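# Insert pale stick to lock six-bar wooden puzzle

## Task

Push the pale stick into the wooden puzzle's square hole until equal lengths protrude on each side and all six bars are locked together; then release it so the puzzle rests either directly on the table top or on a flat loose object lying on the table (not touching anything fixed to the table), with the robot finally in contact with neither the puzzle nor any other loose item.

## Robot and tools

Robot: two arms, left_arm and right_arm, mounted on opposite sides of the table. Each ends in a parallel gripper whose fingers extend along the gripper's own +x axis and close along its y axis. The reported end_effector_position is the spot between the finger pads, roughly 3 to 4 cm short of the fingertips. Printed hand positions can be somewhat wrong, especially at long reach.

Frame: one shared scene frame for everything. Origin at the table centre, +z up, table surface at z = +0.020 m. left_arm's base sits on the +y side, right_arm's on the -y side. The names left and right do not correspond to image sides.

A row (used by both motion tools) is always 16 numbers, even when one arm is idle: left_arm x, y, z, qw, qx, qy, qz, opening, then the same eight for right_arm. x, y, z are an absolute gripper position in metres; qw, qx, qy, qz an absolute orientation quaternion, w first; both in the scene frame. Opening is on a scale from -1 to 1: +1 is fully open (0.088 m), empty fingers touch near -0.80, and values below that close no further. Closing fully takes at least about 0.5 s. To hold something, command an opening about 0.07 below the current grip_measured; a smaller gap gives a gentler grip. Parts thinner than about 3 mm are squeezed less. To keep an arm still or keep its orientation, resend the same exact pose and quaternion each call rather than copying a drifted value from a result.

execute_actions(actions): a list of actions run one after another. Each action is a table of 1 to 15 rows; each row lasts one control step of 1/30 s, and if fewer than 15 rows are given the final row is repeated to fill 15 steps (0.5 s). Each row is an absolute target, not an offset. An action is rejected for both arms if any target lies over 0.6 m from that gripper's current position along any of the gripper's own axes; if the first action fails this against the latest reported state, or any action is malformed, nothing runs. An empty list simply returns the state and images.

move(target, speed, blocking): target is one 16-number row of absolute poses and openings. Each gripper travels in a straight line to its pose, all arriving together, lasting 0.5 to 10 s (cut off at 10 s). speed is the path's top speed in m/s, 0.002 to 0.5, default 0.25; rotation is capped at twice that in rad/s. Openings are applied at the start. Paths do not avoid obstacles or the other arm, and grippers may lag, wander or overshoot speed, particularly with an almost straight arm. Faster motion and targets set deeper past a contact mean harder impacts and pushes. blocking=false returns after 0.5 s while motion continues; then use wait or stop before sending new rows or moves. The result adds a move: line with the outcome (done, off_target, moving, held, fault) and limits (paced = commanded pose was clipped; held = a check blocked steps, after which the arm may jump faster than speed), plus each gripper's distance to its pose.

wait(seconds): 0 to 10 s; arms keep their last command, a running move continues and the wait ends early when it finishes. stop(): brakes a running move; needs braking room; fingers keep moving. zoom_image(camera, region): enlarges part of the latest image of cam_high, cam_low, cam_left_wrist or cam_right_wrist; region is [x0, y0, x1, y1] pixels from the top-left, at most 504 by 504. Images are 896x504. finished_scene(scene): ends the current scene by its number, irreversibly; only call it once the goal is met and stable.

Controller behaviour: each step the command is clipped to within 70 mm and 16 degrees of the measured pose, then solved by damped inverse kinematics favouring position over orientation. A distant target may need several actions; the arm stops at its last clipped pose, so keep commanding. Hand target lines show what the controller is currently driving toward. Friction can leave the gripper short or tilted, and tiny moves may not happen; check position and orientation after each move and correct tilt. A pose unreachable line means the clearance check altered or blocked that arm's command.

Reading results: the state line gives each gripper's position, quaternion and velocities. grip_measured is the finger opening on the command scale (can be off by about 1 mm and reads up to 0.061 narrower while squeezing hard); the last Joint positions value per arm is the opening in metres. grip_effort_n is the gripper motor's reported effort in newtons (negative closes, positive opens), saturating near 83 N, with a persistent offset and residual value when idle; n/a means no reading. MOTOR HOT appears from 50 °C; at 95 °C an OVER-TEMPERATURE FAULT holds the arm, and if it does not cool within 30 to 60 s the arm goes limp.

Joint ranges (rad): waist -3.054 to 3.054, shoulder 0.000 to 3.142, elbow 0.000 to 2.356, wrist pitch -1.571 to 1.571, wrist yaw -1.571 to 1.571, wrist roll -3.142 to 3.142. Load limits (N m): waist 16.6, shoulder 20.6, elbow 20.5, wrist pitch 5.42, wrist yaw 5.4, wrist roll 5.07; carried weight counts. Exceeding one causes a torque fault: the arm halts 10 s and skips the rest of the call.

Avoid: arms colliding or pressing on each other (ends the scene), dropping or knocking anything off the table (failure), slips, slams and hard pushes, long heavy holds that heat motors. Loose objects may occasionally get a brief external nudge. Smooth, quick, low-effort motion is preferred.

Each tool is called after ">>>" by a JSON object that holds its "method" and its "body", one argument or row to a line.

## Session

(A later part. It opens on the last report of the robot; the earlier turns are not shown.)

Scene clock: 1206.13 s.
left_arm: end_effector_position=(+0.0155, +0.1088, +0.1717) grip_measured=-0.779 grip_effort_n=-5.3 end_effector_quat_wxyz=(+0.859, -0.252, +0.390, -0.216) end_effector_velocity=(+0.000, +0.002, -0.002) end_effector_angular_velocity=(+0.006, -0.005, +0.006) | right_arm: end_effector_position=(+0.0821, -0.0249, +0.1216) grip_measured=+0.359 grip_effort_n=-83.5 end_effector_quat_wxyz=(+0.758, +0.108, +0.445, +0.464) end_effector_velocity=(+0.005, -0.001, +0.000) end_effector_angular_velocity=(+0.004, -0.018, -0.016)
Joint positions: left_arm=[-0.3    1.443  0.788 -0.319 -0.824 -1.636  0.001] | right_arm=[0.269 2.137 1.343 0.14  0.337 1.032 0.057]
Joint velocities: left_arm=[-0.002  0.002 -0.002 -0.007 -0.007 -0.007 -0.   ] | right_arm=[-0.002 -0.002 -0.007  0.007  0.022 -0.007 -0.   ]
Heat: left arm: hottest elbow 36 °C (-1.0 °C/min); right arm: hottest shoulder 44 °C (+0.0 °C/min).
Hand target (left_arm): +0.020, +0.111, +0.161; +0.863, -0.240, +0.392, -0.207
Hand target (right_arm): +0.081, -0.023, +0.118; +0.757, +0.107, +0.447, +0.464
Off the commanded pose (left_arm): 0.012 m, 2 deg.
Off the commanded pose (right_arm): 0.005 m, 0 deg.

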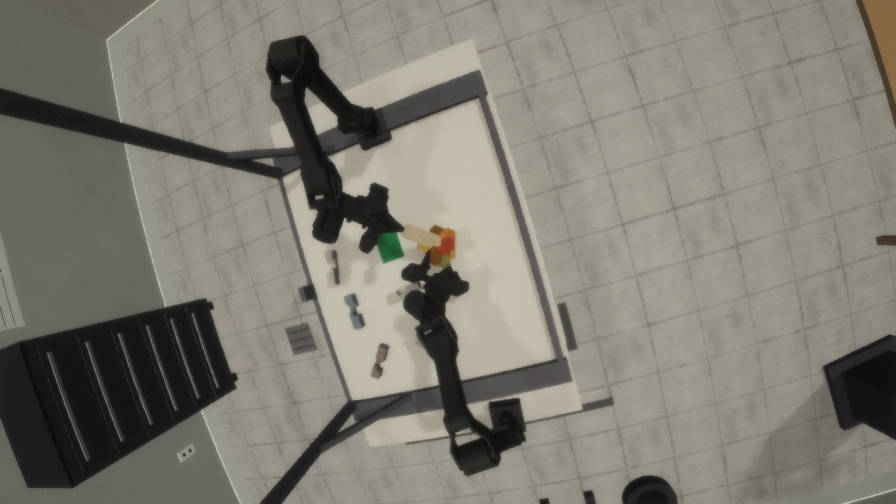

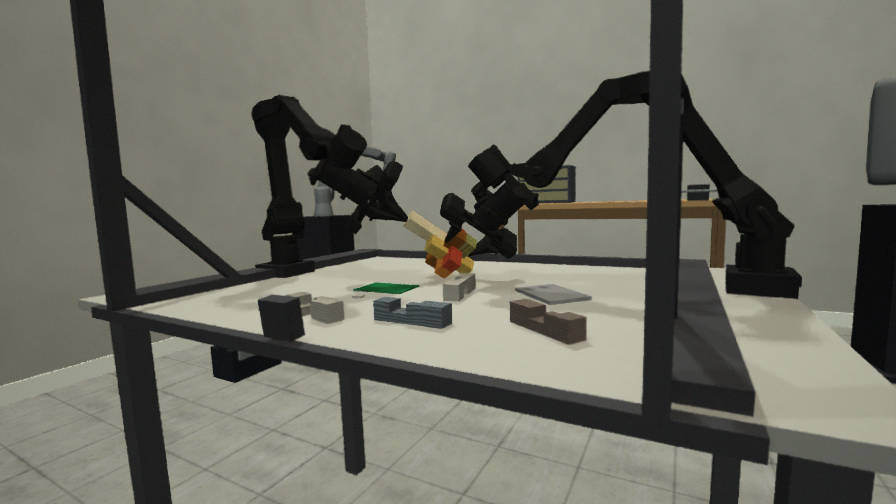

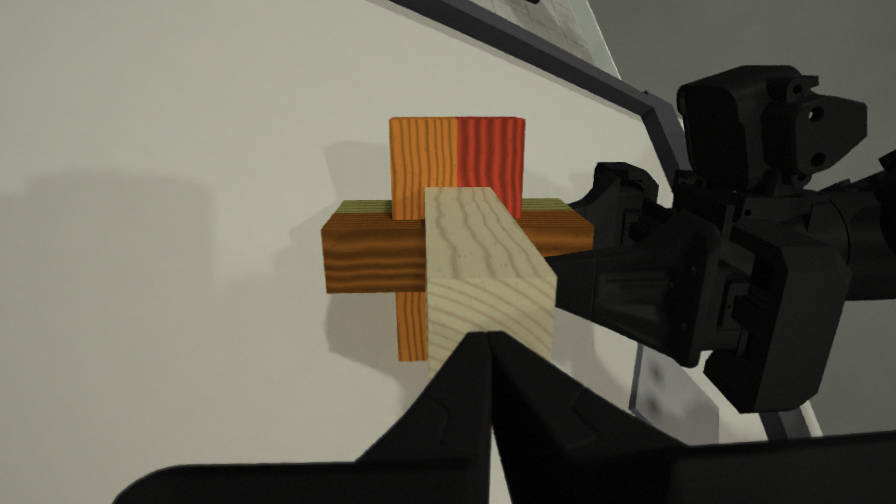

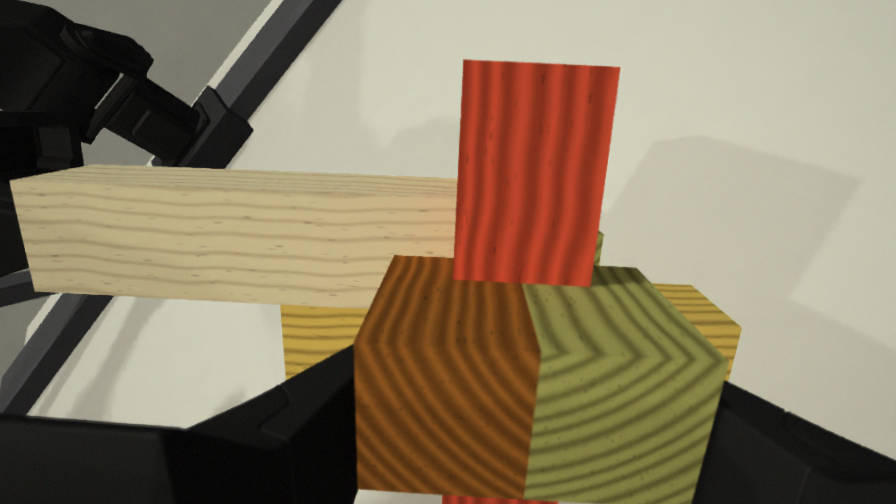

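>>> {"method": "move", "body": {
  "target": [0.0060,0.1174,0.1940,0.8635,-0.2402,0.3920,-0.2073,-0.78,0.0814,-0.0224,0.1175,0.7572,0.1073,0.447,0.464,0.3],
  "speed": 0.03
}}

Scene clock: 1235.07 s.
left_arm: end_effector_position=(+0.0070, +0.1185, +0.1874) grip_measured=-0.779 grip_effort_n=-5.3 end_effector_quat_wxyz=(+0.867, -0.230, +0.392, -0.205) end_effector_velocity=(-0.001, +0.003, +0.000) end_effector_angular_velocity=(+0.000, +0.014, +0.007) | right_arm: end_effector_position=(+0.0821, -0.0249, +0.1216) grip_measured=+0.359 grip_effort_n=-83.5 end_effector_quat_wxyz=(+0.758, +0.108, +0.445, +0.464) end_effector_velocity=(+0.001, -0.002, -0.002) end_effector_angular_velocity=(-0.019, -0.005, +0.008)
Joint positions: left_arm=[-0.341  1.423  0.868 -0.517 -0.841 -1.7    0.001] | right_arm=[0.269 2.137 1.343 0.14  0.337 1.031 0.057]
Joint velocities: left_arm=[-0.002 -0.007  0.002 -0.022  0.007 -0.022 -0.   ] | right_arm=[-0.002 -0.002  0.002 -0.022 -0.007 -0.007  0.   ]
Heat: left arm: hottest wrist pitch 37 °C (+0.0 °C/min); right arm: hottest shoulder 44 °C (+0.0 °C/min).
Hand target (left_arm): +0.006, +0.117, +0.194; +0.863, -0.240, +0.392, -0.208
Hand target (right_arm): +0.081, -0.023, +0.117; +0.757, +0.107, +0.447, +0.464
Off the commanded pose (left_arm): 0.007 m, 1 deg.
Off the commanded pose (right_arm): 0.005 m, 0 deg.
move: done

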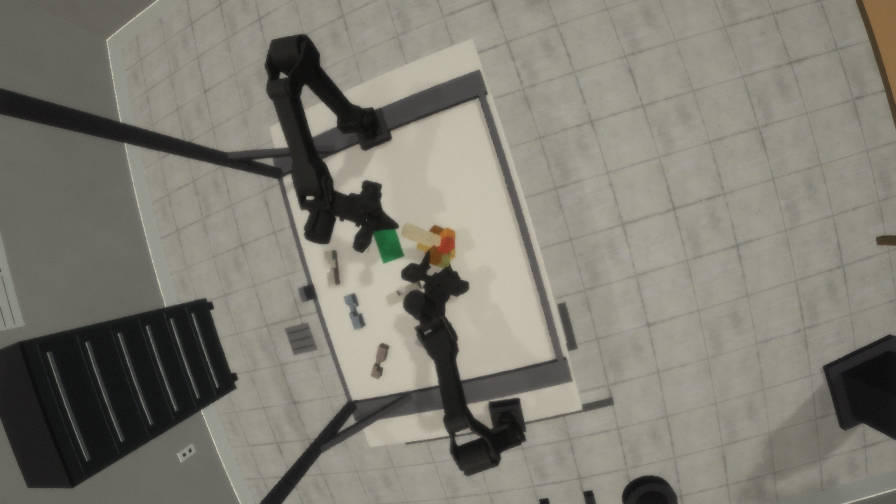

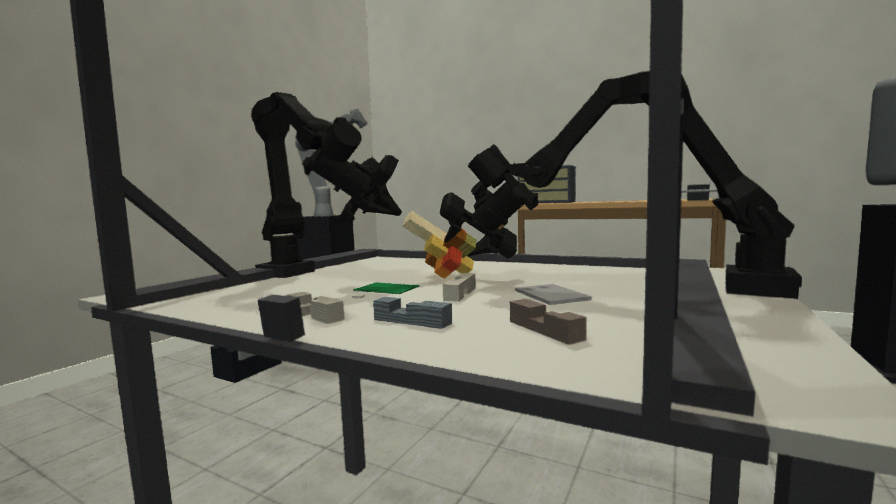

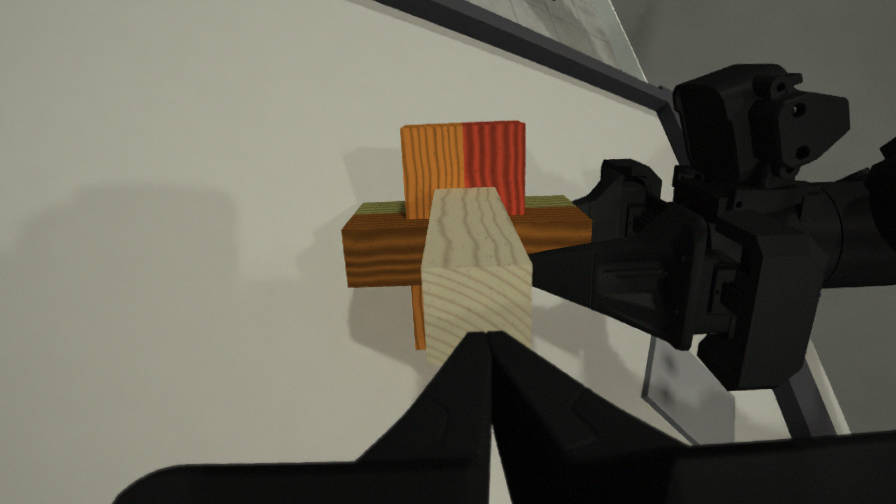

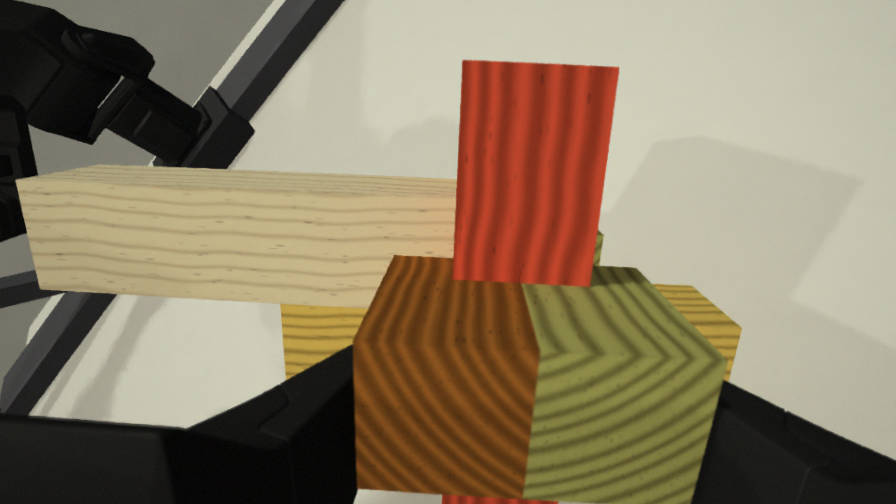

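>>> {"method": "move", "body": {
  "target": [0.0060,0.1174,0.1940,0.8635,-0.2402,0.3920,-0.2073,-0.78,0.0818,-0.0245,0.1340,0.7572,0.1073,0.447,0.464,0.3],
  "speed": 0.012
}}

Scene clock: 1239.00 s.
left_arm: end_effector_position=(+0.0071, +0.1188, +0.1873) grip_measured=-0.779 grip_effort_n=-5.3 end_effector_quat_wxyz=(+0.867, -0.230, +0.392, -0.204) end_effector_velocity=(-0.001, +0.001, -0.001) end_effector_angular_velocity=(+0.004, +0.008, -0.002) | right_arm: end_effector_position=(+0.0824, -0.0272, +0.1238) grip_measured=+0.359 grip_effort_n=-83.5 end_effector_quat_wxyz=(+0.760, +0.099, +0.449, +0.460) end_effector_velocity=(-0.002, -0.001, -0.002) end_effector_angular_velocity=(-0.014, -0.005, +0.028)
Joint positions: left_arm=[-0.341  1.423  0.868 -0.519 -0.841 -1.702  0.001] | right_arm=[0.269 2.128 1.354 0.097 0.337 1.031 0.057]
Joint velocities: left_arm=[-0.002 -0.002 -0.002 -0.007  0.007 -0.007 -0.   ] | right_arm=[-0.002 -0.002 -0.002 -0.007 -0.022 -0.022  0.   ]
Heat: left arm: hottest wrist pitch 37 °C (+0.0 °C/min); right arm: hottest shoulder 44 °C (+0.0 °C/min).
Hand target (left_arm): +0.006, +0.117, +0.194; +0.864, -0.240, +0.392, -0.207
Hand target (right_arm): +0.082, -0.025, +0.134; +0.757, +0.107, +0.447, +0.464
Off the commanded pose (left_arm): 0.007 m, 1 deg.
Off the commanded pose (right_arm): 0.011 m, 1 deg.
move: off_target (right_arm)

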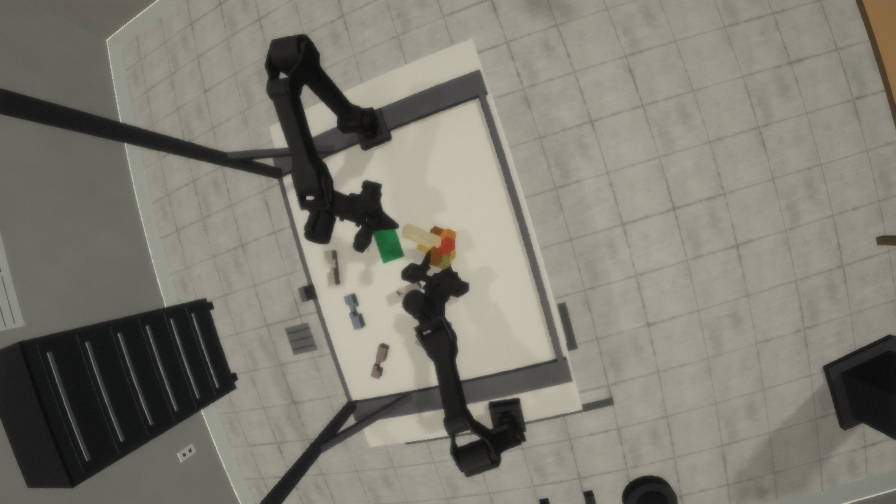

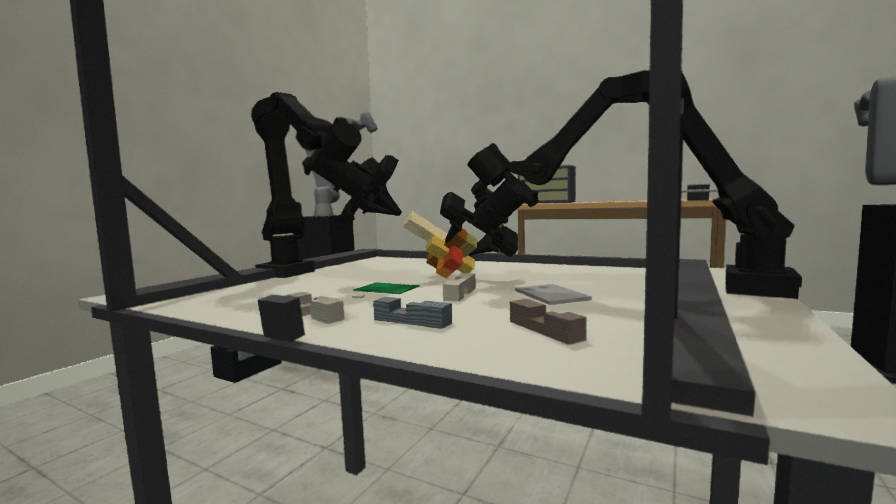

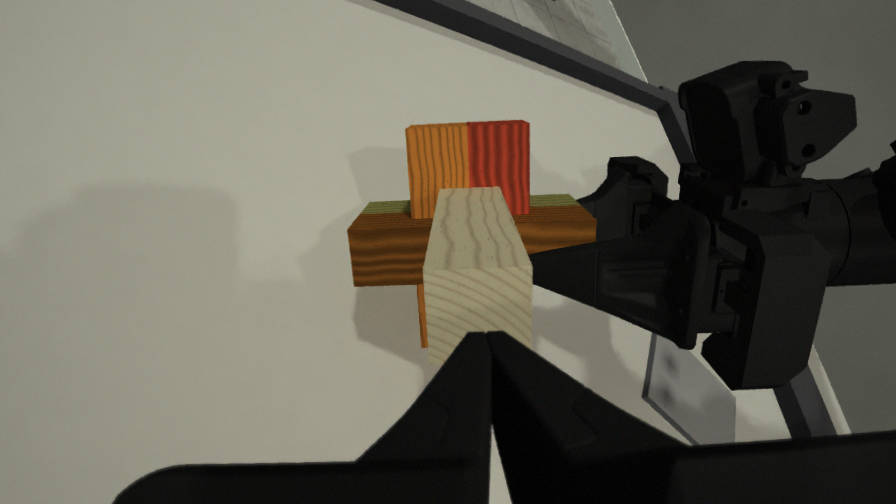

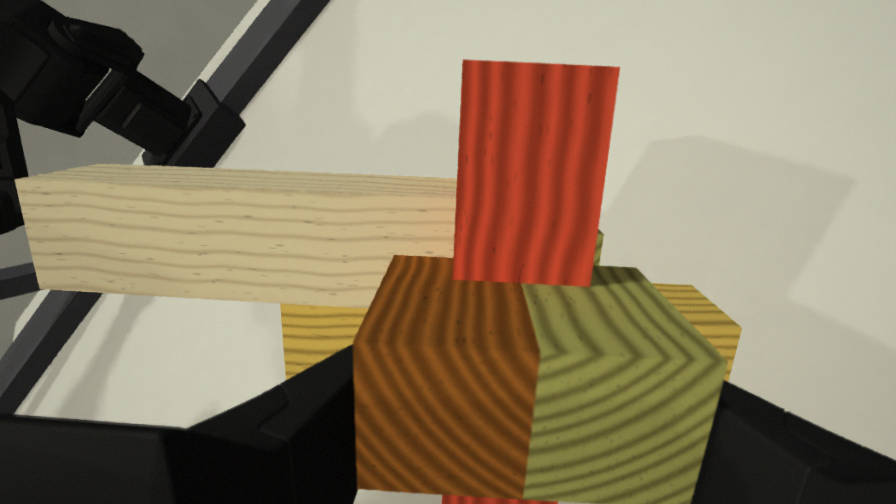

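>>> {"method": "execute_actions", "body": {
  "actions": [
    [[0.0060,0.1174,0.1940,0.8635,-0.2402,0.3920,-0.2073,-0.78,0.0818,-0.0245,0.1347,0.7572,0.1073,0.447,0.464,0.3],[0.0060,0.1174,0.1940,0.8635,-0.2402,0.3920,-0.2073,-0.78,0.0818,-0.0245,0.1353,0.7572,0.1073,0.447,0.464,0.3],[0.0060,0.1174,0.1940,0.8635,-0.2402,0.3920,-0.2073,-0.78,0.0818,-0.0245,0.1360,0.7572,0.1073,0.447,0.464,0.3],[0.0060,0.1174,0.1940,0.8635,-0.2402,0.3920,-0.2073,-0.78,0.0818,-0.0245,0.1367,0.7572,0.1073,0.447,0.464,0.3],[0.0060,0.1174,0.1940,0.8635,-0.2402,0.3920,-0.2073,-0.78,0.0818,-0.0245,0.1373,0.7572,0.1073,0.447,0.464,0.3],[0.0060,0.1174,0.1940,0.8635,-0.2402,0.3920,-0.2073,-0.78,0.0818,-0.0245,0.1380,0.7572,0.1073,0.447,0.464,0.3],[0.0060,0.1174,0.1940,0.8635,-0.2402,0.3920,-0.2073,-0.78,0.0818,-0.0245,0.1387,0.7572,0.1073,0.447,0.464,0.3],[0.0060,0.1174,0.1940,0.8635,-0.2402,0.3920,-0.2073,-0.78,0.0818,-0.0245,0.1393,0.7572,0.1073,0.447,0.464,0.3],[0.0060,0.1174,0.1940,0.8635,-0.2402,0.3920,-0.2073,-0.78,0.0818,-0.0245,0.1400,0.7572,0.1073,0.447,0.464,0.3],[0.0060,0.1174,0.1940,0.8635,-0.2402,0.3920,-0.2073,-0.78,0.0818,-0.0245,0.1407,0.7572,0.1073,0.447,0.464,0.3],[0.0060,0.1174,0.1940,0.8635,-0.2402,0.3920,-0.2073,-0.78,0.0818,-0.0245,0.1413,0.7572,0.1073,0.447,0.464,0.3],[0.0060,0.1174,0.1940,0.8635,-0.2402,0.3920,-0.2073,-0.78,0.0818,-0.0245,0.1420,0.7572,0.1073,0.447,0.464,0.3]],
    [[0.0060,0.1174,0.1940,0.8635,-0.2402,0.3920,-0.2073,-0.78,0.0818,-0.0245,0.1420,0.7572,0.1073,0.447,0.464,0.3]]
  ]
}}

Scene clock: 1248.80 s.
left_arm: end_effector_position=(+0.0070, +0.1188, +0.1872) grip_measured=-0.779 grip_effort_n=-5.3 end_effector_quat_wxyz=(+0.867, -0.229, +0.392, -0.204) end_effector_velocity=(+0.003, +0.004, +0.000) end_effector_angular_velocity=(+0.028, -0.037, -0.005) | right_arm: end_effector_position=(+0.0827, -0.0292, +0.1258) grip_measured=+0.359 grip_effort_n=-83.5 end_effector_quat_wxyz=(+0.761, +0.092, +0.451, +0.456) end_effector_velocity=(+0.003, -0.001, +0.002) end_effector_angular_velocity=(-0.005, -0.022, +0.005)
Joint positions: left_arm=[-0.341  1.423  0.868 -0.519 -0.841 -1.702  0.001] | right_arm=[0.269 2.119 1.361 0.066 0.336 1.031 0.057]
Joint velocities: left_arm=[-0.002 -0.002 -0.002 -0.022 -0.022  0.022 -0.   ] | right_arm=[-0.002 -0.007 -0.002 -0.007  0.007 -0.022 -0.   ]
Heat: left arm: hottest elbow 37 °C (+0.0 °C/min); right arm: hottest shoulder 46 °C (+2.0 °C/min).
Hand target (left_arm): +0.006, +0.117, +0.194; +0.864, -0.240, +0.392, -0.207
Hand target (right_arm): +0.082, -0.025, +0.142; +0.757, +0.107, +0.447, +0.464
Off the commanded pose (left_arm): 0.007 m, 1 deg.
Off the commanded pose (right_arm): 0.017 m, 2 deg.

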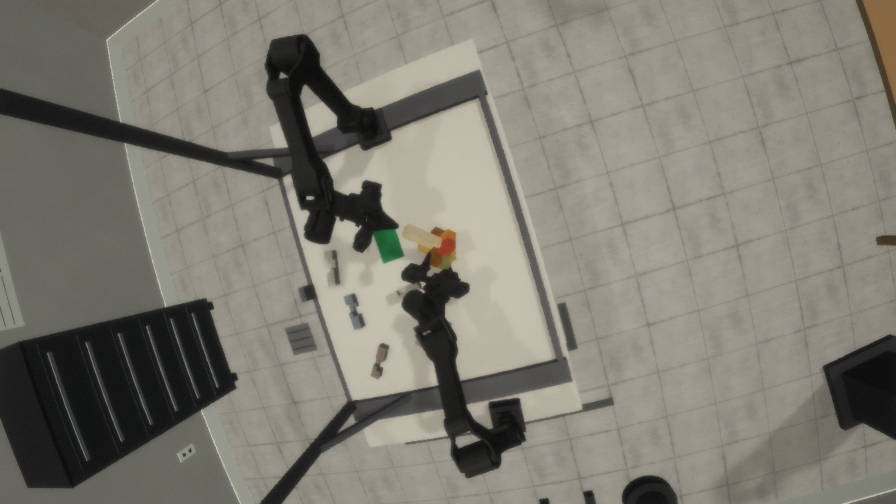

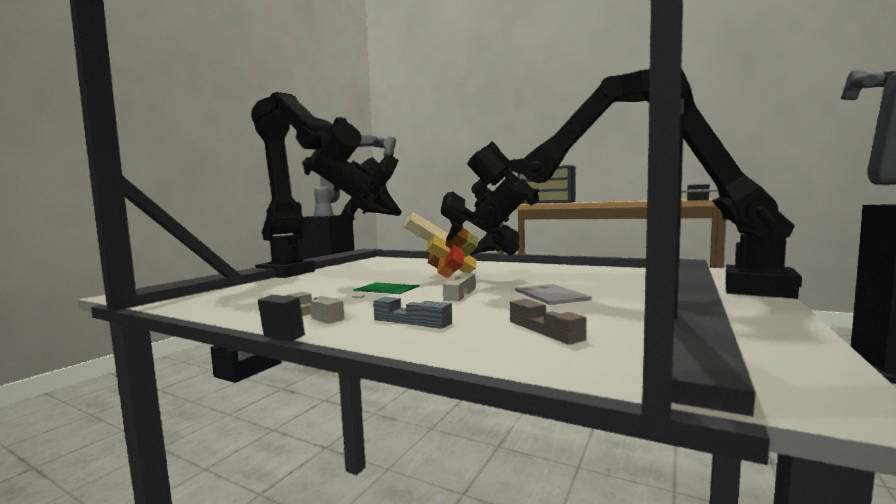

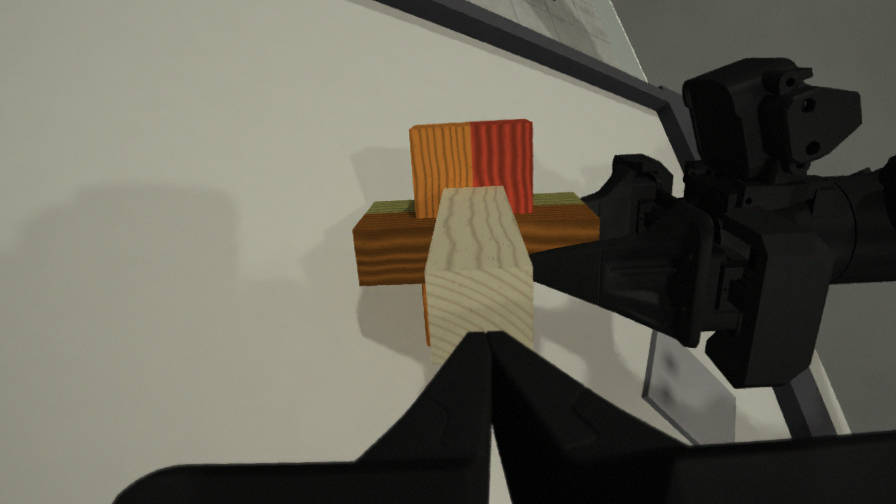

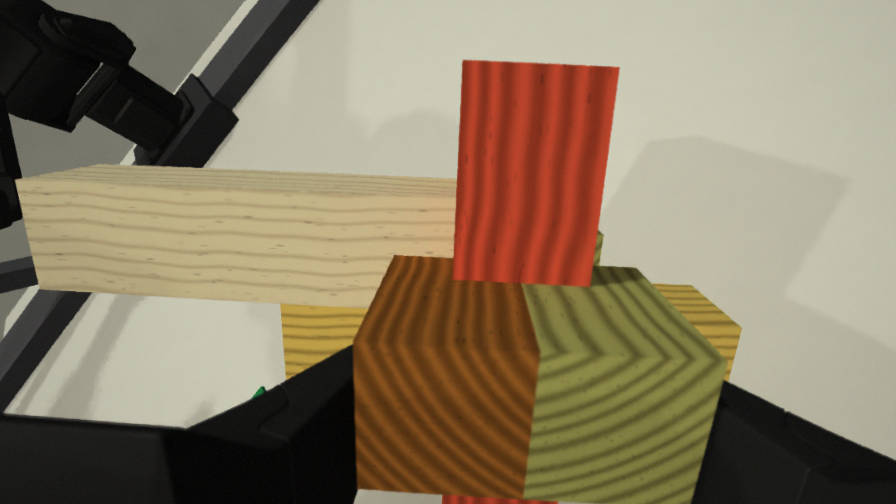

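>>> {"method": "execute_actions", "body": {
  "actions": [
    [[0.0060,0.1174,0.1940,0.8635,-0.2402,0.3920,-0.2073,-0.78,0.0818,-0.0245,0.1428,0.7572,0.1073,0.447,0.464,0.3],[0.0060,0.1174,0.1940,0.8635,-0.2402,0.3920,-0.2073,-0.78,0.0818,-0.0245,0.1436,0.7572,0.1073,0.447,0.464,0.3],[0.0060,0.1174,0.1940,0.8635,-0.2402,0.3920,-0.2073,-0.78,0.0818,-0.0245,0.1444,0.7572,0.1073,0.447,0.464,0.3],[0.0060,0.1174,0.1940,0.8635,-0.2402,0.3920,-0.2073,-0.78,0.0818,-0.0245,0.1452,0.7572,0.1073,0.447,0.464,0.3],[0.0060,0.1174,0.1940,0.8635,-0.2402,0.3920,-0.2073,-0.78,0.0818,-0.0245,0.1460,0.7572,0.1073,0.447,0.464,0.3],[0.0060,0.1174,0.1940,0.8635,-0.2402,0.3920,-0.2073,-0.78,0.0818,-0.0245,0.1468,0.7572,0.1073,0.447,0.464,0.3],[0.0060,0.1174,0.1940,0.8635,-0.2402,0.3920,-0.2073,-0.78,0.0818,-0.0245,0.1476,0.7572,0.1073,0.447,0.464,0.3],[0.0060,0.1174,0.1940,0.8635,-0.2402,0.3920,-0.2073,-0.78,0.0818,-0.0245,0.1484,0.7572,0.1073,0.447,0.464,0.3],[0.0060,0.1174,0.1940,0.8635,-0.2402,0.3920,-0.2073,-0.78,0.0818,-0.0245,0.1492,0.7572,0.1073,0.447,0.464,0.3],[0.0060,0.1174,0.1940,0.8635,-0.2402,0.3920,-0.2073,-0.78,0.0818,-0.0245,0.1500,0.7572,0.1073,0.447,0.464,0.3],[0.0060,0.1174,0.1940,0.8635,-0.2402,0.3920,-0.2073,-0.78,0.0818,-0.0245,0.1508,0.7572,0.1073,0.447,0.464,0.3],[0.0060,0.1174,0.1940,0.8635,-0.2402,0.3920,-0.2073,-0.78,0.0818,-0.0245,0.1516,0.7572,0.1073,0.447,0.464,0.3]],
    [[0.0060,0.1174,0.1940,0.8635,-0.2402,0.3920,-0.2073,-0.78,0.0818,-0.0245,0.1516,0.7572,0.1073,0.447,0.464,0.3]]
  ]
}}

Scene clock: 1256.07 s.
left_arm: end_effector_position=(+0.0070, +0.1188, +0.1872) grip_measured=-0.779 grip_effort_n=-5.3 end_effector_quat_wxyz=(+0.867, -0.229, +0.392, -0.204) end_effector_velocity=(-0.000, -0.000, +0.001) end_effector_angular_velocity=(-0.013, +0.000, +0.005) | right_arm: end_effector_position=(+0.0830, -0.0313, +0.1289) grip_measured=+0.359 grip_effort_n=-83.5 end_effector_quat_wxyz=(+0.762, +0.085, +0.454, +0.453) end_effector_velocity=(+0.000, +0.001, +0.001) end_effector_angular_velocity=(+0.008, +0.012, -0.001)
Joint positions: left_arm=[-0.341  1.423  0.868 -0.519 -0.841 -1.702  0.001] | right_arm=[0.269 2.108 1.37  0.029 0.335 1.031 0.057]
Joint velocities: left_arm=[-0.002 -0.002 -0.002  0.007 -0.007 -0.007 -0.001] | right_arm=[-0.002 -0.002 -0.002  0.007 -0.007  0.007 -0.   ]
Heat: left arm: hottest elbow 38 °C (+2.0 °C/min); right arm: hottest shoulder 48 °C (+4.0 °C/min).
Hand target (left_arm): +0.006, +0.117, +0.194; +0.864, -0.240, +0.392, -0.207
Hand target (right_arm): +0.082, -0.025, +0.151; +0.757, +0.107, +0.447, +0.464
Off the commanded pose (left_arm): 0.007 m, 1 deg.
Off the commanded pose (right_arm): 0.024 m, 3 deg.

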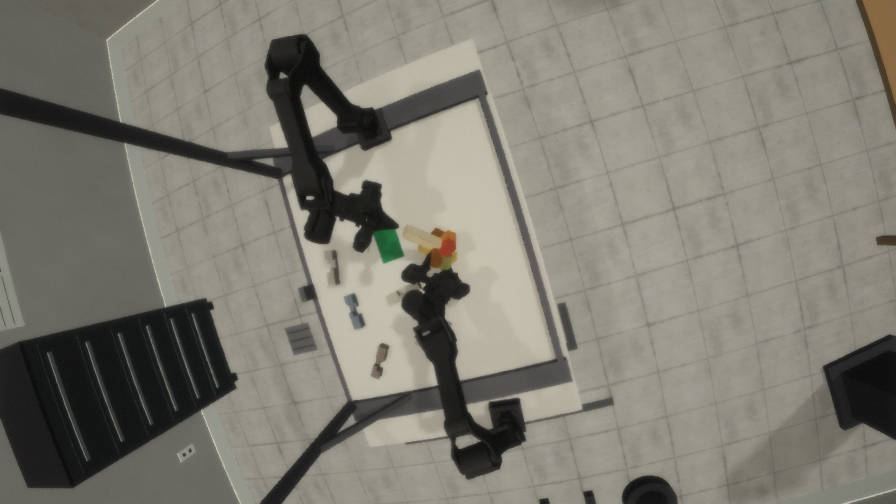

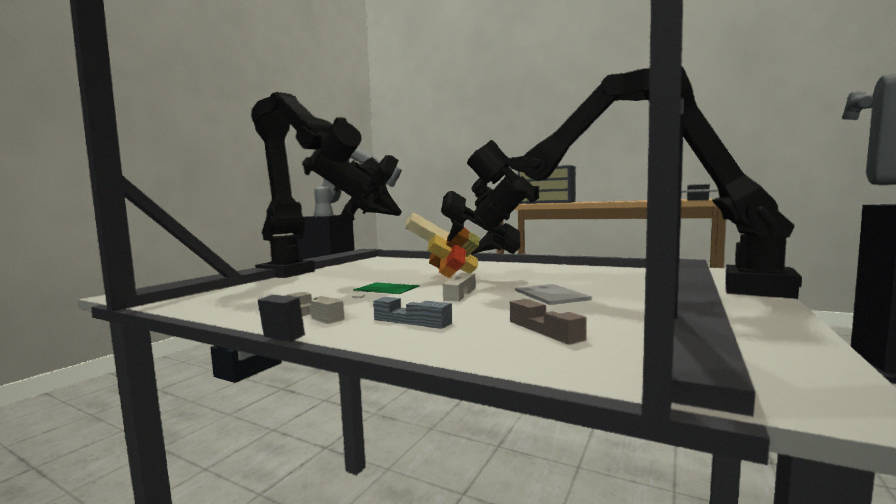

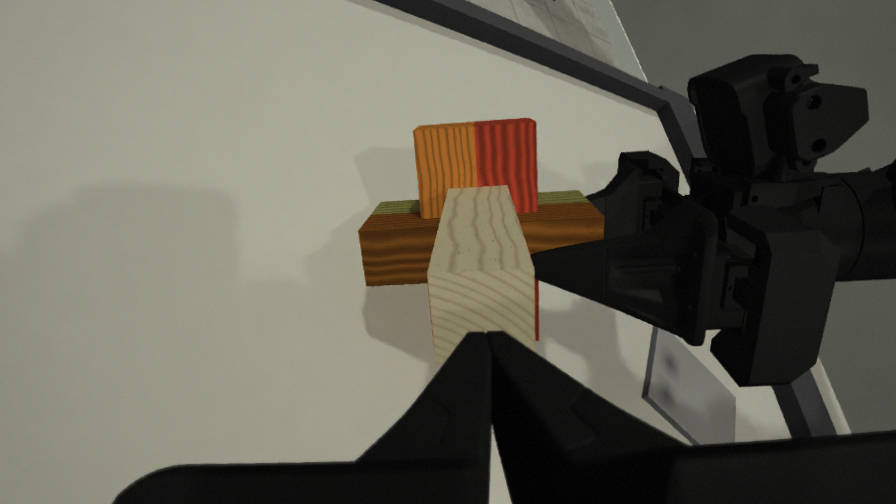

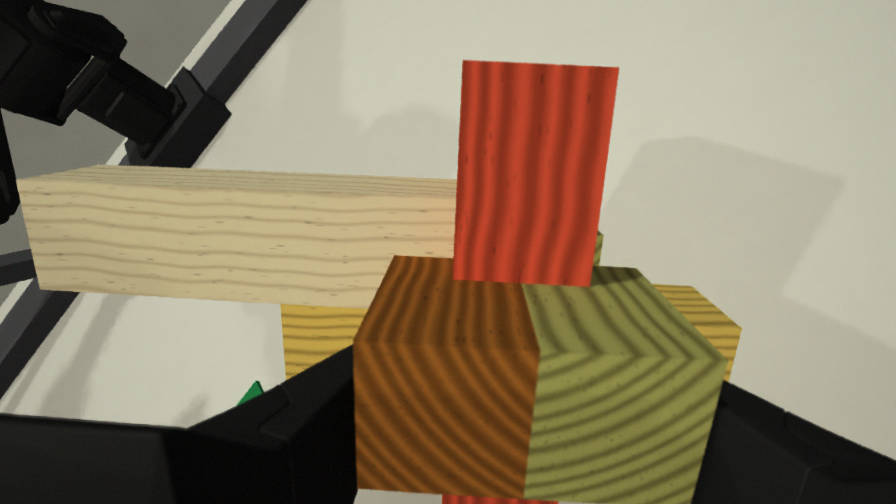

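>>> {"method": "zoom_image", "body": {
  "camera": "cam_low",
  "region": [390, 190, 510, 300]
}}

Region (390, 190, 510, 300) of cam_low's 896x504 image, scaled by 4.200, with more detail than that image has; it fills the top 462 rows of this view, and the rest is white.

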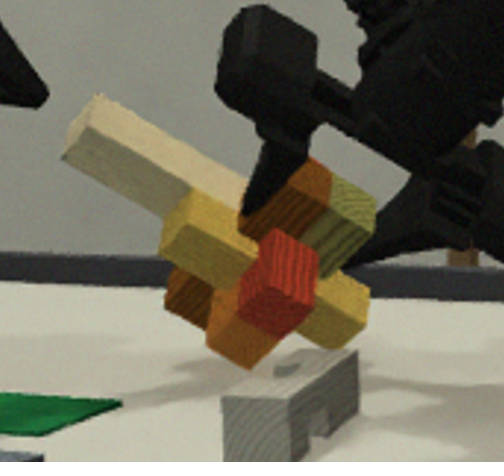

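>>> {"method": "execute_actions", "body": {
  "actions": [
    [[0.0064,0.1171,0.1924,0.8635,-0.2402,0.3920,-0.2073,-0.78,0.0818,-0.0245,0.1516,0.7572,0.1073,0.447,0.464,0.3],[0.0068,0.1167,0.1908,0.8635,-0.2402,0.3920,-0.2073,-0.78,0.0818,-0.0245,0.1516,0.7572,0.1073,0.447,0.464,0.3],[0.0072,0.1164,0.1892,0.8635,-0.2402,0.3920,-0.2073,-0.78,0.0818,-0.0245,0.1516,0.7572,0.1073,0.447,0.464,0.3],[0.0076,0.1160,0.1875,0.8635,-0.2402,0.3920,-0.2073,-0.78,0.0818,-0.0245,0.1516,0.7572,0.1073,0.447,0.464,0.3],[0.0080,0.1157,0.1859,0.8635,-0.2402,0.3920,-0.2073,-0.78,0.0818,-0.0245,0.1516,0.7572,0.1073,0.447,0.464,0.3],[0.0084,0.1153,0.1843,0.8635,-0.2402,0.3920,-0.2073,-0.78,0.0818,-0.0245,0.1516,0.7572,0.1073,0.447,0.464,0.3],[0.0088,0.1150,0.1827,0.8635,-0.2402,0.3920,-0.2073,-0.78,0.0818,-0.0245,0.1516,0.7572,0.1073,0.447,0.464,0.3],[0.0093,0.1146,0.1811,0.8635,-0.2402,0.3920,-0.2073,-0.78,0.0818,-0.0245,0.1516,0.7572,0.1073,0.447,0.464,0.3],[0.0097,0.1143,0.1795,0.8635,-0.2402,0.3920,-0.2073,-0.78,0.0818,-0.0245,0.1516,0.7572,0.1073,0.447,0.464,0.3],[0.0101,0.1139,0.1779,0.8635,-0.2402,0.3920,-0.2073,-0.78,0.0818,-0.0245,0.1516,0.7572,0.1073,0.447,0.464,0.3],[0.0105,0.1136,0.1763,0.8635,-0.2402,0.3920,-0.2073,-0.78,0.0818,-0.0245,0.1516,0.7572,0.1073,0.447,0.464,0.3],[0.0109,0.1132,0.1746,0.8635,-0.2402,0.3920,-0.2073,-0.78,0.0818,-0.0245,0.1516,0.7572,0.1073,0.447,0.464,0.3],[0.0113,0.1129,0.1730,0.8635,-0.2402,0.3920,-0.2073,-0.78,0.0818,-0.0245,0.1516,0.7572,0.1073,0.447,0.464,0.3],[0.0117,0.1125,0.1714,0.8635,-0.2402,0.3920,-0.2073,-0.78,0.0818,-0.0245,0.1516,0.7572,0.1073,0.447,0.464,0.3],[0.0121,0.1122,0.1698,0.8635,-0.2402,0.3920,-0.2073,-0.78,0.0818,-0.0245,0.1516,0.7572,0.1073,0.447,0.464,0.3]],
    [[0.0127,0.1116,0.1693,0.8635,-0.2402,0.3920,-0.2073,-0.78,0.0818,-0.0245,0.1516,0.7572,0.1073,0.447,0.464,0.3],[0.0133,0.1110,0.1687,0.8635,-0.2402,0.3920,-0.2073,-0.78,0.0818,-0.0245,0.1516,0.7572,0.1073,0.447,0.464,0.3],[0.0139,0.1105,0.1682,0.8635,-0.2402,0.3920,-0.2073,-0.78,0.0818,-0.0245,0.1516,0.7572,0.1073,0.447,0.464,0.3],[0.0145,0.1099,0.1676,0.8635,-0.2402,0.3920,-0.2073,-0.78,0.0818,-0.0245,0.1516,0.7572,0.1073,0.447,0.464,0.3]]
  ]
}}

Scene clock: 1284.27 s.
left_arm: end_effector_position=(+0.0134, +0.1082, +0.1750) grip_measured=-0.779 grip_effort_n=-5.3 end_effector_quat_wxyz=(+0.860, -0.252, +0.392, -0.210) end_effector_velocity=(+0.003, +0.004, -0.000) end_effector_angular_velocity=(+0.012, -0.020, +0.014) | right_arm: end_effector_position=(+0.0830, -0.0313, +0.1291) grip_measured=+0.359 grip_effort_n=-83.5 end_effector_quat_wxyz=(+0.762, +0.085, +0.454, +0.453) end_effector_velocity=(+0.001, -0.001, -0.001) end_effector_angular_velocity=(-0.012, -0.014, +0.017)
Joint positions: left_arm=[-0.306  1.448  0.815 -0.361 -0.827 -1.66   0.001] | right_arm=[0.269 2.108 1.37  0.029 0.335 1.031 0.057]
Joint velocities: left_arm=[-0.002 -0.002 -0.002 -0.022 -0.022 -0.007 -0.   ] | right_arm=[-0.002 -0.002 -0.002 -0.007 -0.007 -0.022 -0.   ]
Heat: left arm: hottest elbow 39 °C (+2.0 °C/min); right arm: hottest shoulder 53 °C (+9.0 °C/min). Fold the right arm in close to its base before you think long.
Hand target (left_arm): +0.015, +0.110, +0.168; +0.863, -0.240, +0.392, -0.207
Hand target (right_arm): +0.082, -0.025, +0.152; +0.757, +0.107, +0.447, +0.464
Off the commanded pose (left_arm): 0.008 m, 1 deg.
Off the commanded pose (right_arm): 0.024 m, 3 deg.
MOTOR HOT: a motor of the right arm reached 50 °C. Now the hottest motor of the right arm, joint 2 (shoulder), reports 53 °C. The temperature limit of the motors' drives, at which the controller stops that arm, is 95 °C. To cool a motor, set the load down, stop pushing, or move to a pose that needs little force.

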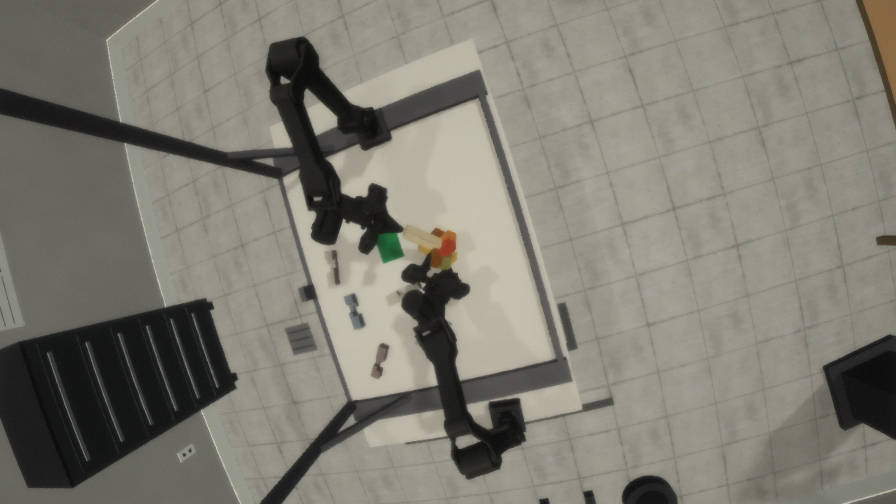

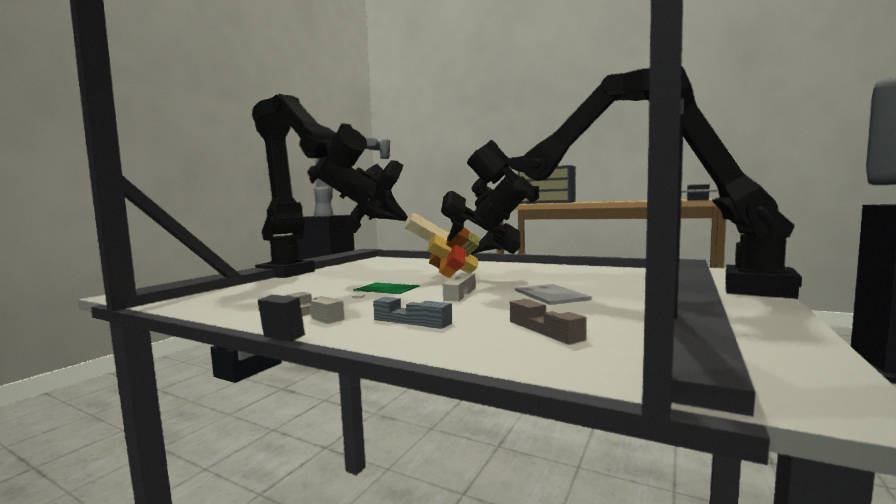

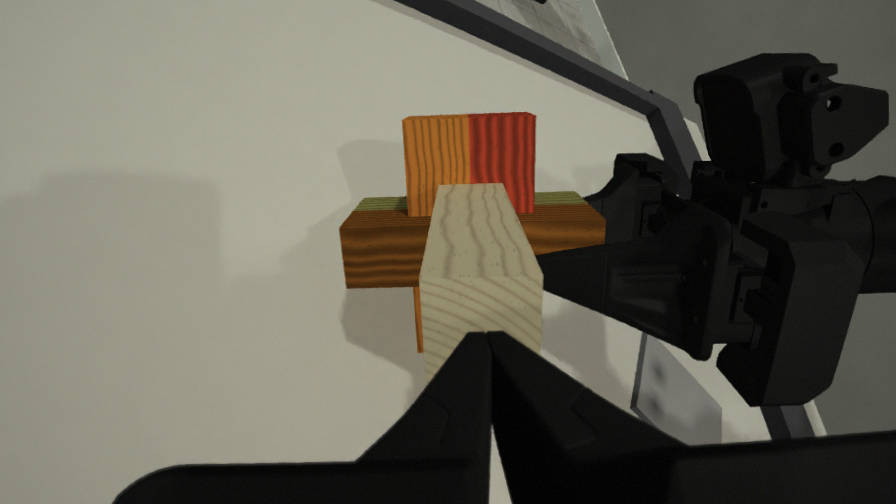

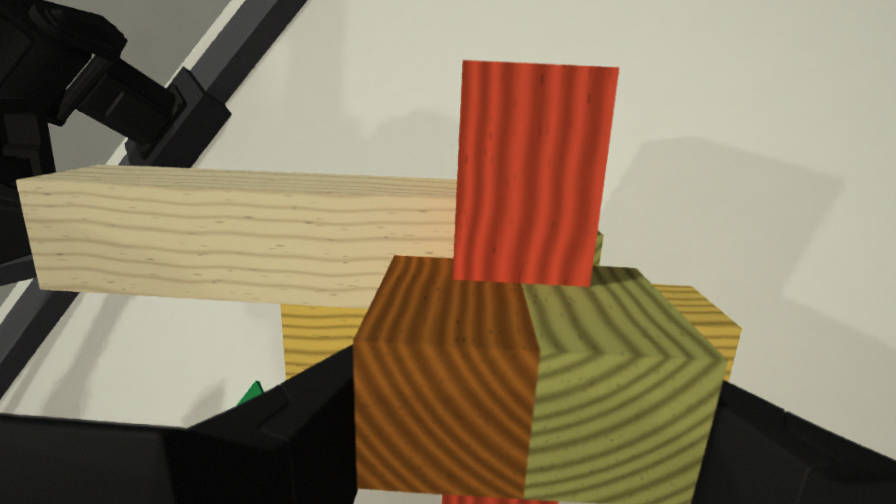

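>>> {"method": "execute_actions", "body": {
  "actions": [
    [[0.0151,0.1095,0.1670,0.8635,-0.2402,0.3920,-0.2073,-0.78,0.0818,-0.0245,0.1516,0.7572,0.1073,0.447,0.464,0.3],[0.0157,0.1092,0.1664,0.8635,-0.2402,0.3920,-0.2073,-0.78,0.0818,-0.0245,0.1516,0.7572,0.1073,0.447,0.464,0.3],[0.0163,0.1088,0.1658,0.8635,-0.2402,0.3920,-0.2073,-0.78,0.0818,-0.0245,0.1516,0.7572,0.1073,0.447,0.464,0.3],[0.0169,0.1084,0.1652,0.8635,-0.2402,0.3920,-0.2073,-0.78,0.0818,-0.0245,0.1516,0.7572,0.1073,0.447,0.464,0.3],[0.0174,0.1081,0.1646,0.8635,-0.2402,0.3920,-0.2073,-0.78,0.0818,-0.0245,0.1516,0.7572,0.1073,0.447,0.464,0.3],[0.0180,0.1077,0.1639,0.8635,-0.2402,0.3920,-0.2073,-0.78,0.0818,-0.0245,0.1516,0.7572,0.1073,0.447,0.464,0.3],[0.0186,0.1073,0.1633,0.8635,-0.2402,0.3920,-0.2073,-0.78,0.0818,-0.0245,0.1516,0.7572,0.1073,0.447,0.464,0.3],[0.0192,0.1069,0.1627,0.8635,-0.2402,0.3920,-0.2073,-0.78,0.0818,-0.0245,0.1516,0.7572,0.1073,0.447,0.464,0.3],[0.0198,0.1066,0.1621,0.8635,-0.2402,0.3920,-0.2073,-0.78,0.0818,-0.0245,0.1516,0.7572,0.1073,0.447,0.464,0.3],[0.0204,0.1062,0.1615,0.8635,-0.2402,0.3920,-0.2073,-0.78,0.0818,-0.0245,0.1516,0.7572,0.1073,0.447,0.464,0.3]],
    [[0.0204,0.1062,0.1615,0.8635,-0.2402,0.3920,-0.2073,-0.78,0.0818,-0.0245,0.1516,0.7572,0.1073,0.447,0.464,0.3]]
  ]
}}

Scene clock: 1292.50 s.
left_arm: end_effector_position=(+0.0183, +0.1045, +0.1698) grip_measured=-0.779 grip_effort_n=-5.3 end_effector_quat_wxyz=(+0.859, -0.252, +0.392, -0.212) end_effector_velocity=(+0.000, +0.001, +0.001) end_effector_angular_velocity=(-0.004, -0.002, +0.006) | right_arm: end_effector_position=(+0.0834, -0.0315, +0.1288) grip_measured=+0.359 grip_effort_n=-83.5 end_effector_quat_wxyz=(+0.763, +0.085, +0.454, +0.452) end_effector_velocity=(+0.005, -0.001, -0.001) end_effector_angular_velocity=(-0.008, -0.012, -0.008)
Joint positions: left_arm=[-0.284  1.461  0.798 -0.307 -0.814 -1.628  0.001] | right_arm=[0.268 2.108 1.37  0.027 0.335 1.031 0.057]
Joint velocities: left_arm=[-0.002 -0.002  0.002 -0.007 -0.007 -0.007 -0.   ] | right_arm=[-0.007 -0.002 -0.002 -0.007  0.007 -0.007 -0.   ]
Heat: left arm: hottest elbow 38 °C (+1.0 °C/min); right arm: hottest shoulder 54 °C (+10.2 °C/min). Fold the right arm in close to its base before you think long.
Hand target (left_arm): +0.020, +0.107, +0.162; +0.863, -0.240, +0.392, -0.207
Hand target (right_arm): +0.082, -0.025, +0.152; +0.757, +0.107, +0.447, +0.464
Off the commanded pose (left_arm): 0.009 m, 2 deg.
Off the commanded pose (right_arm): 0.024 m, 3 deg.
MOTOR HOT: still on. Now the hottest motor of the right arm, joint 2 (shoulder), reports 54 °C; a drive's own limit is 95 °C.

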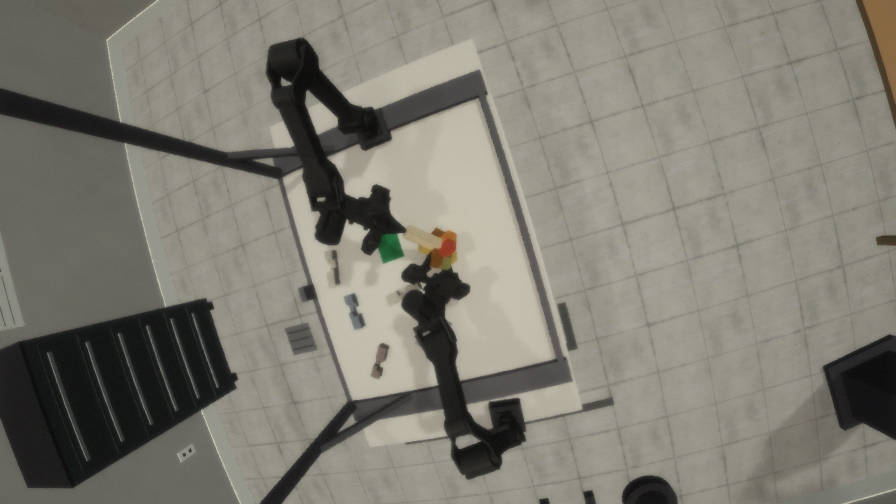

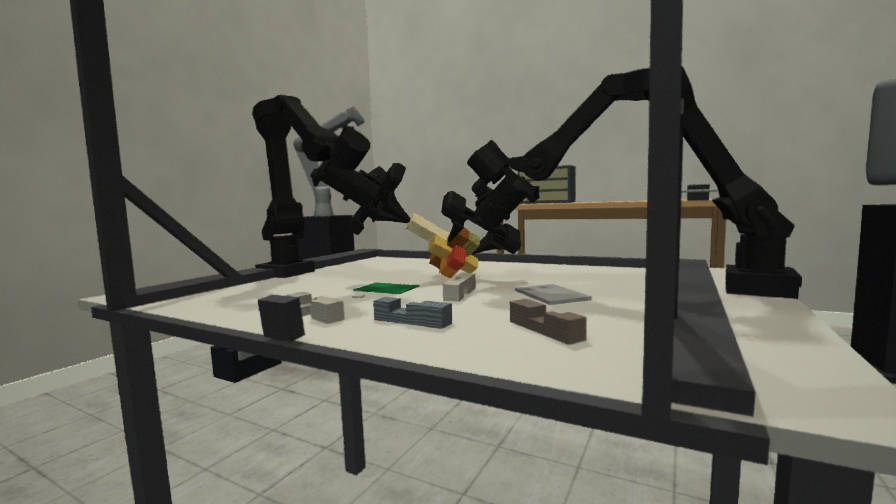

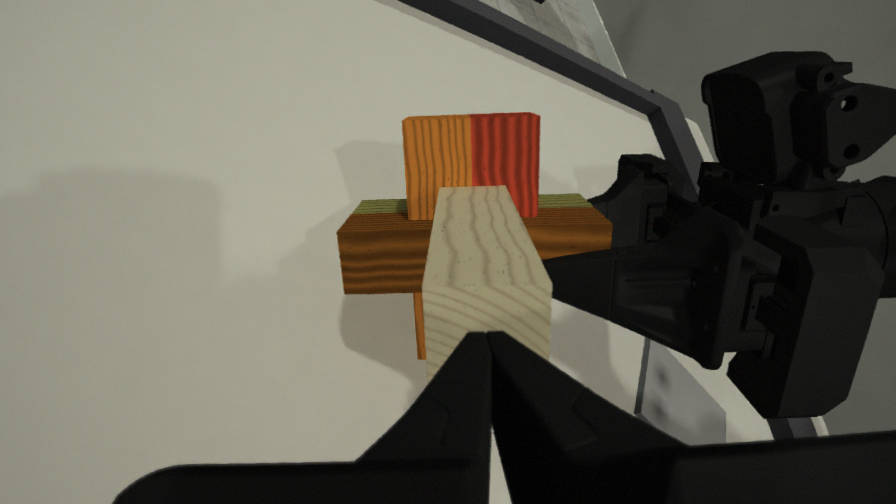

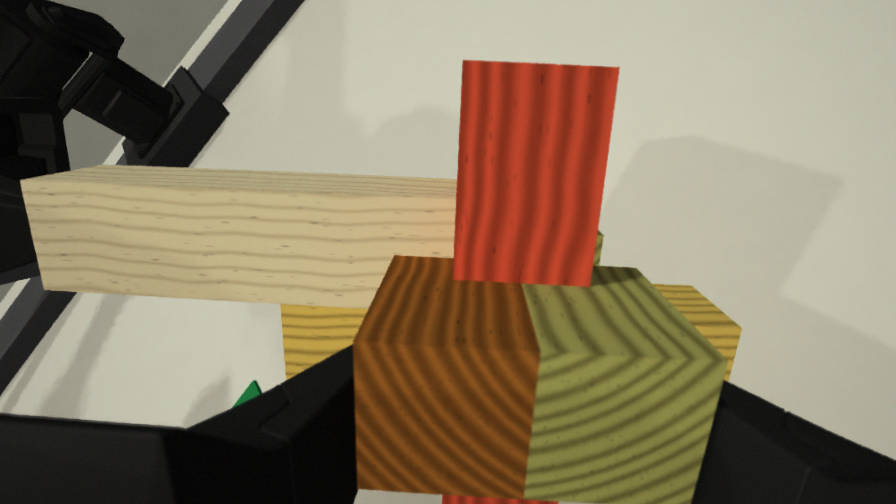

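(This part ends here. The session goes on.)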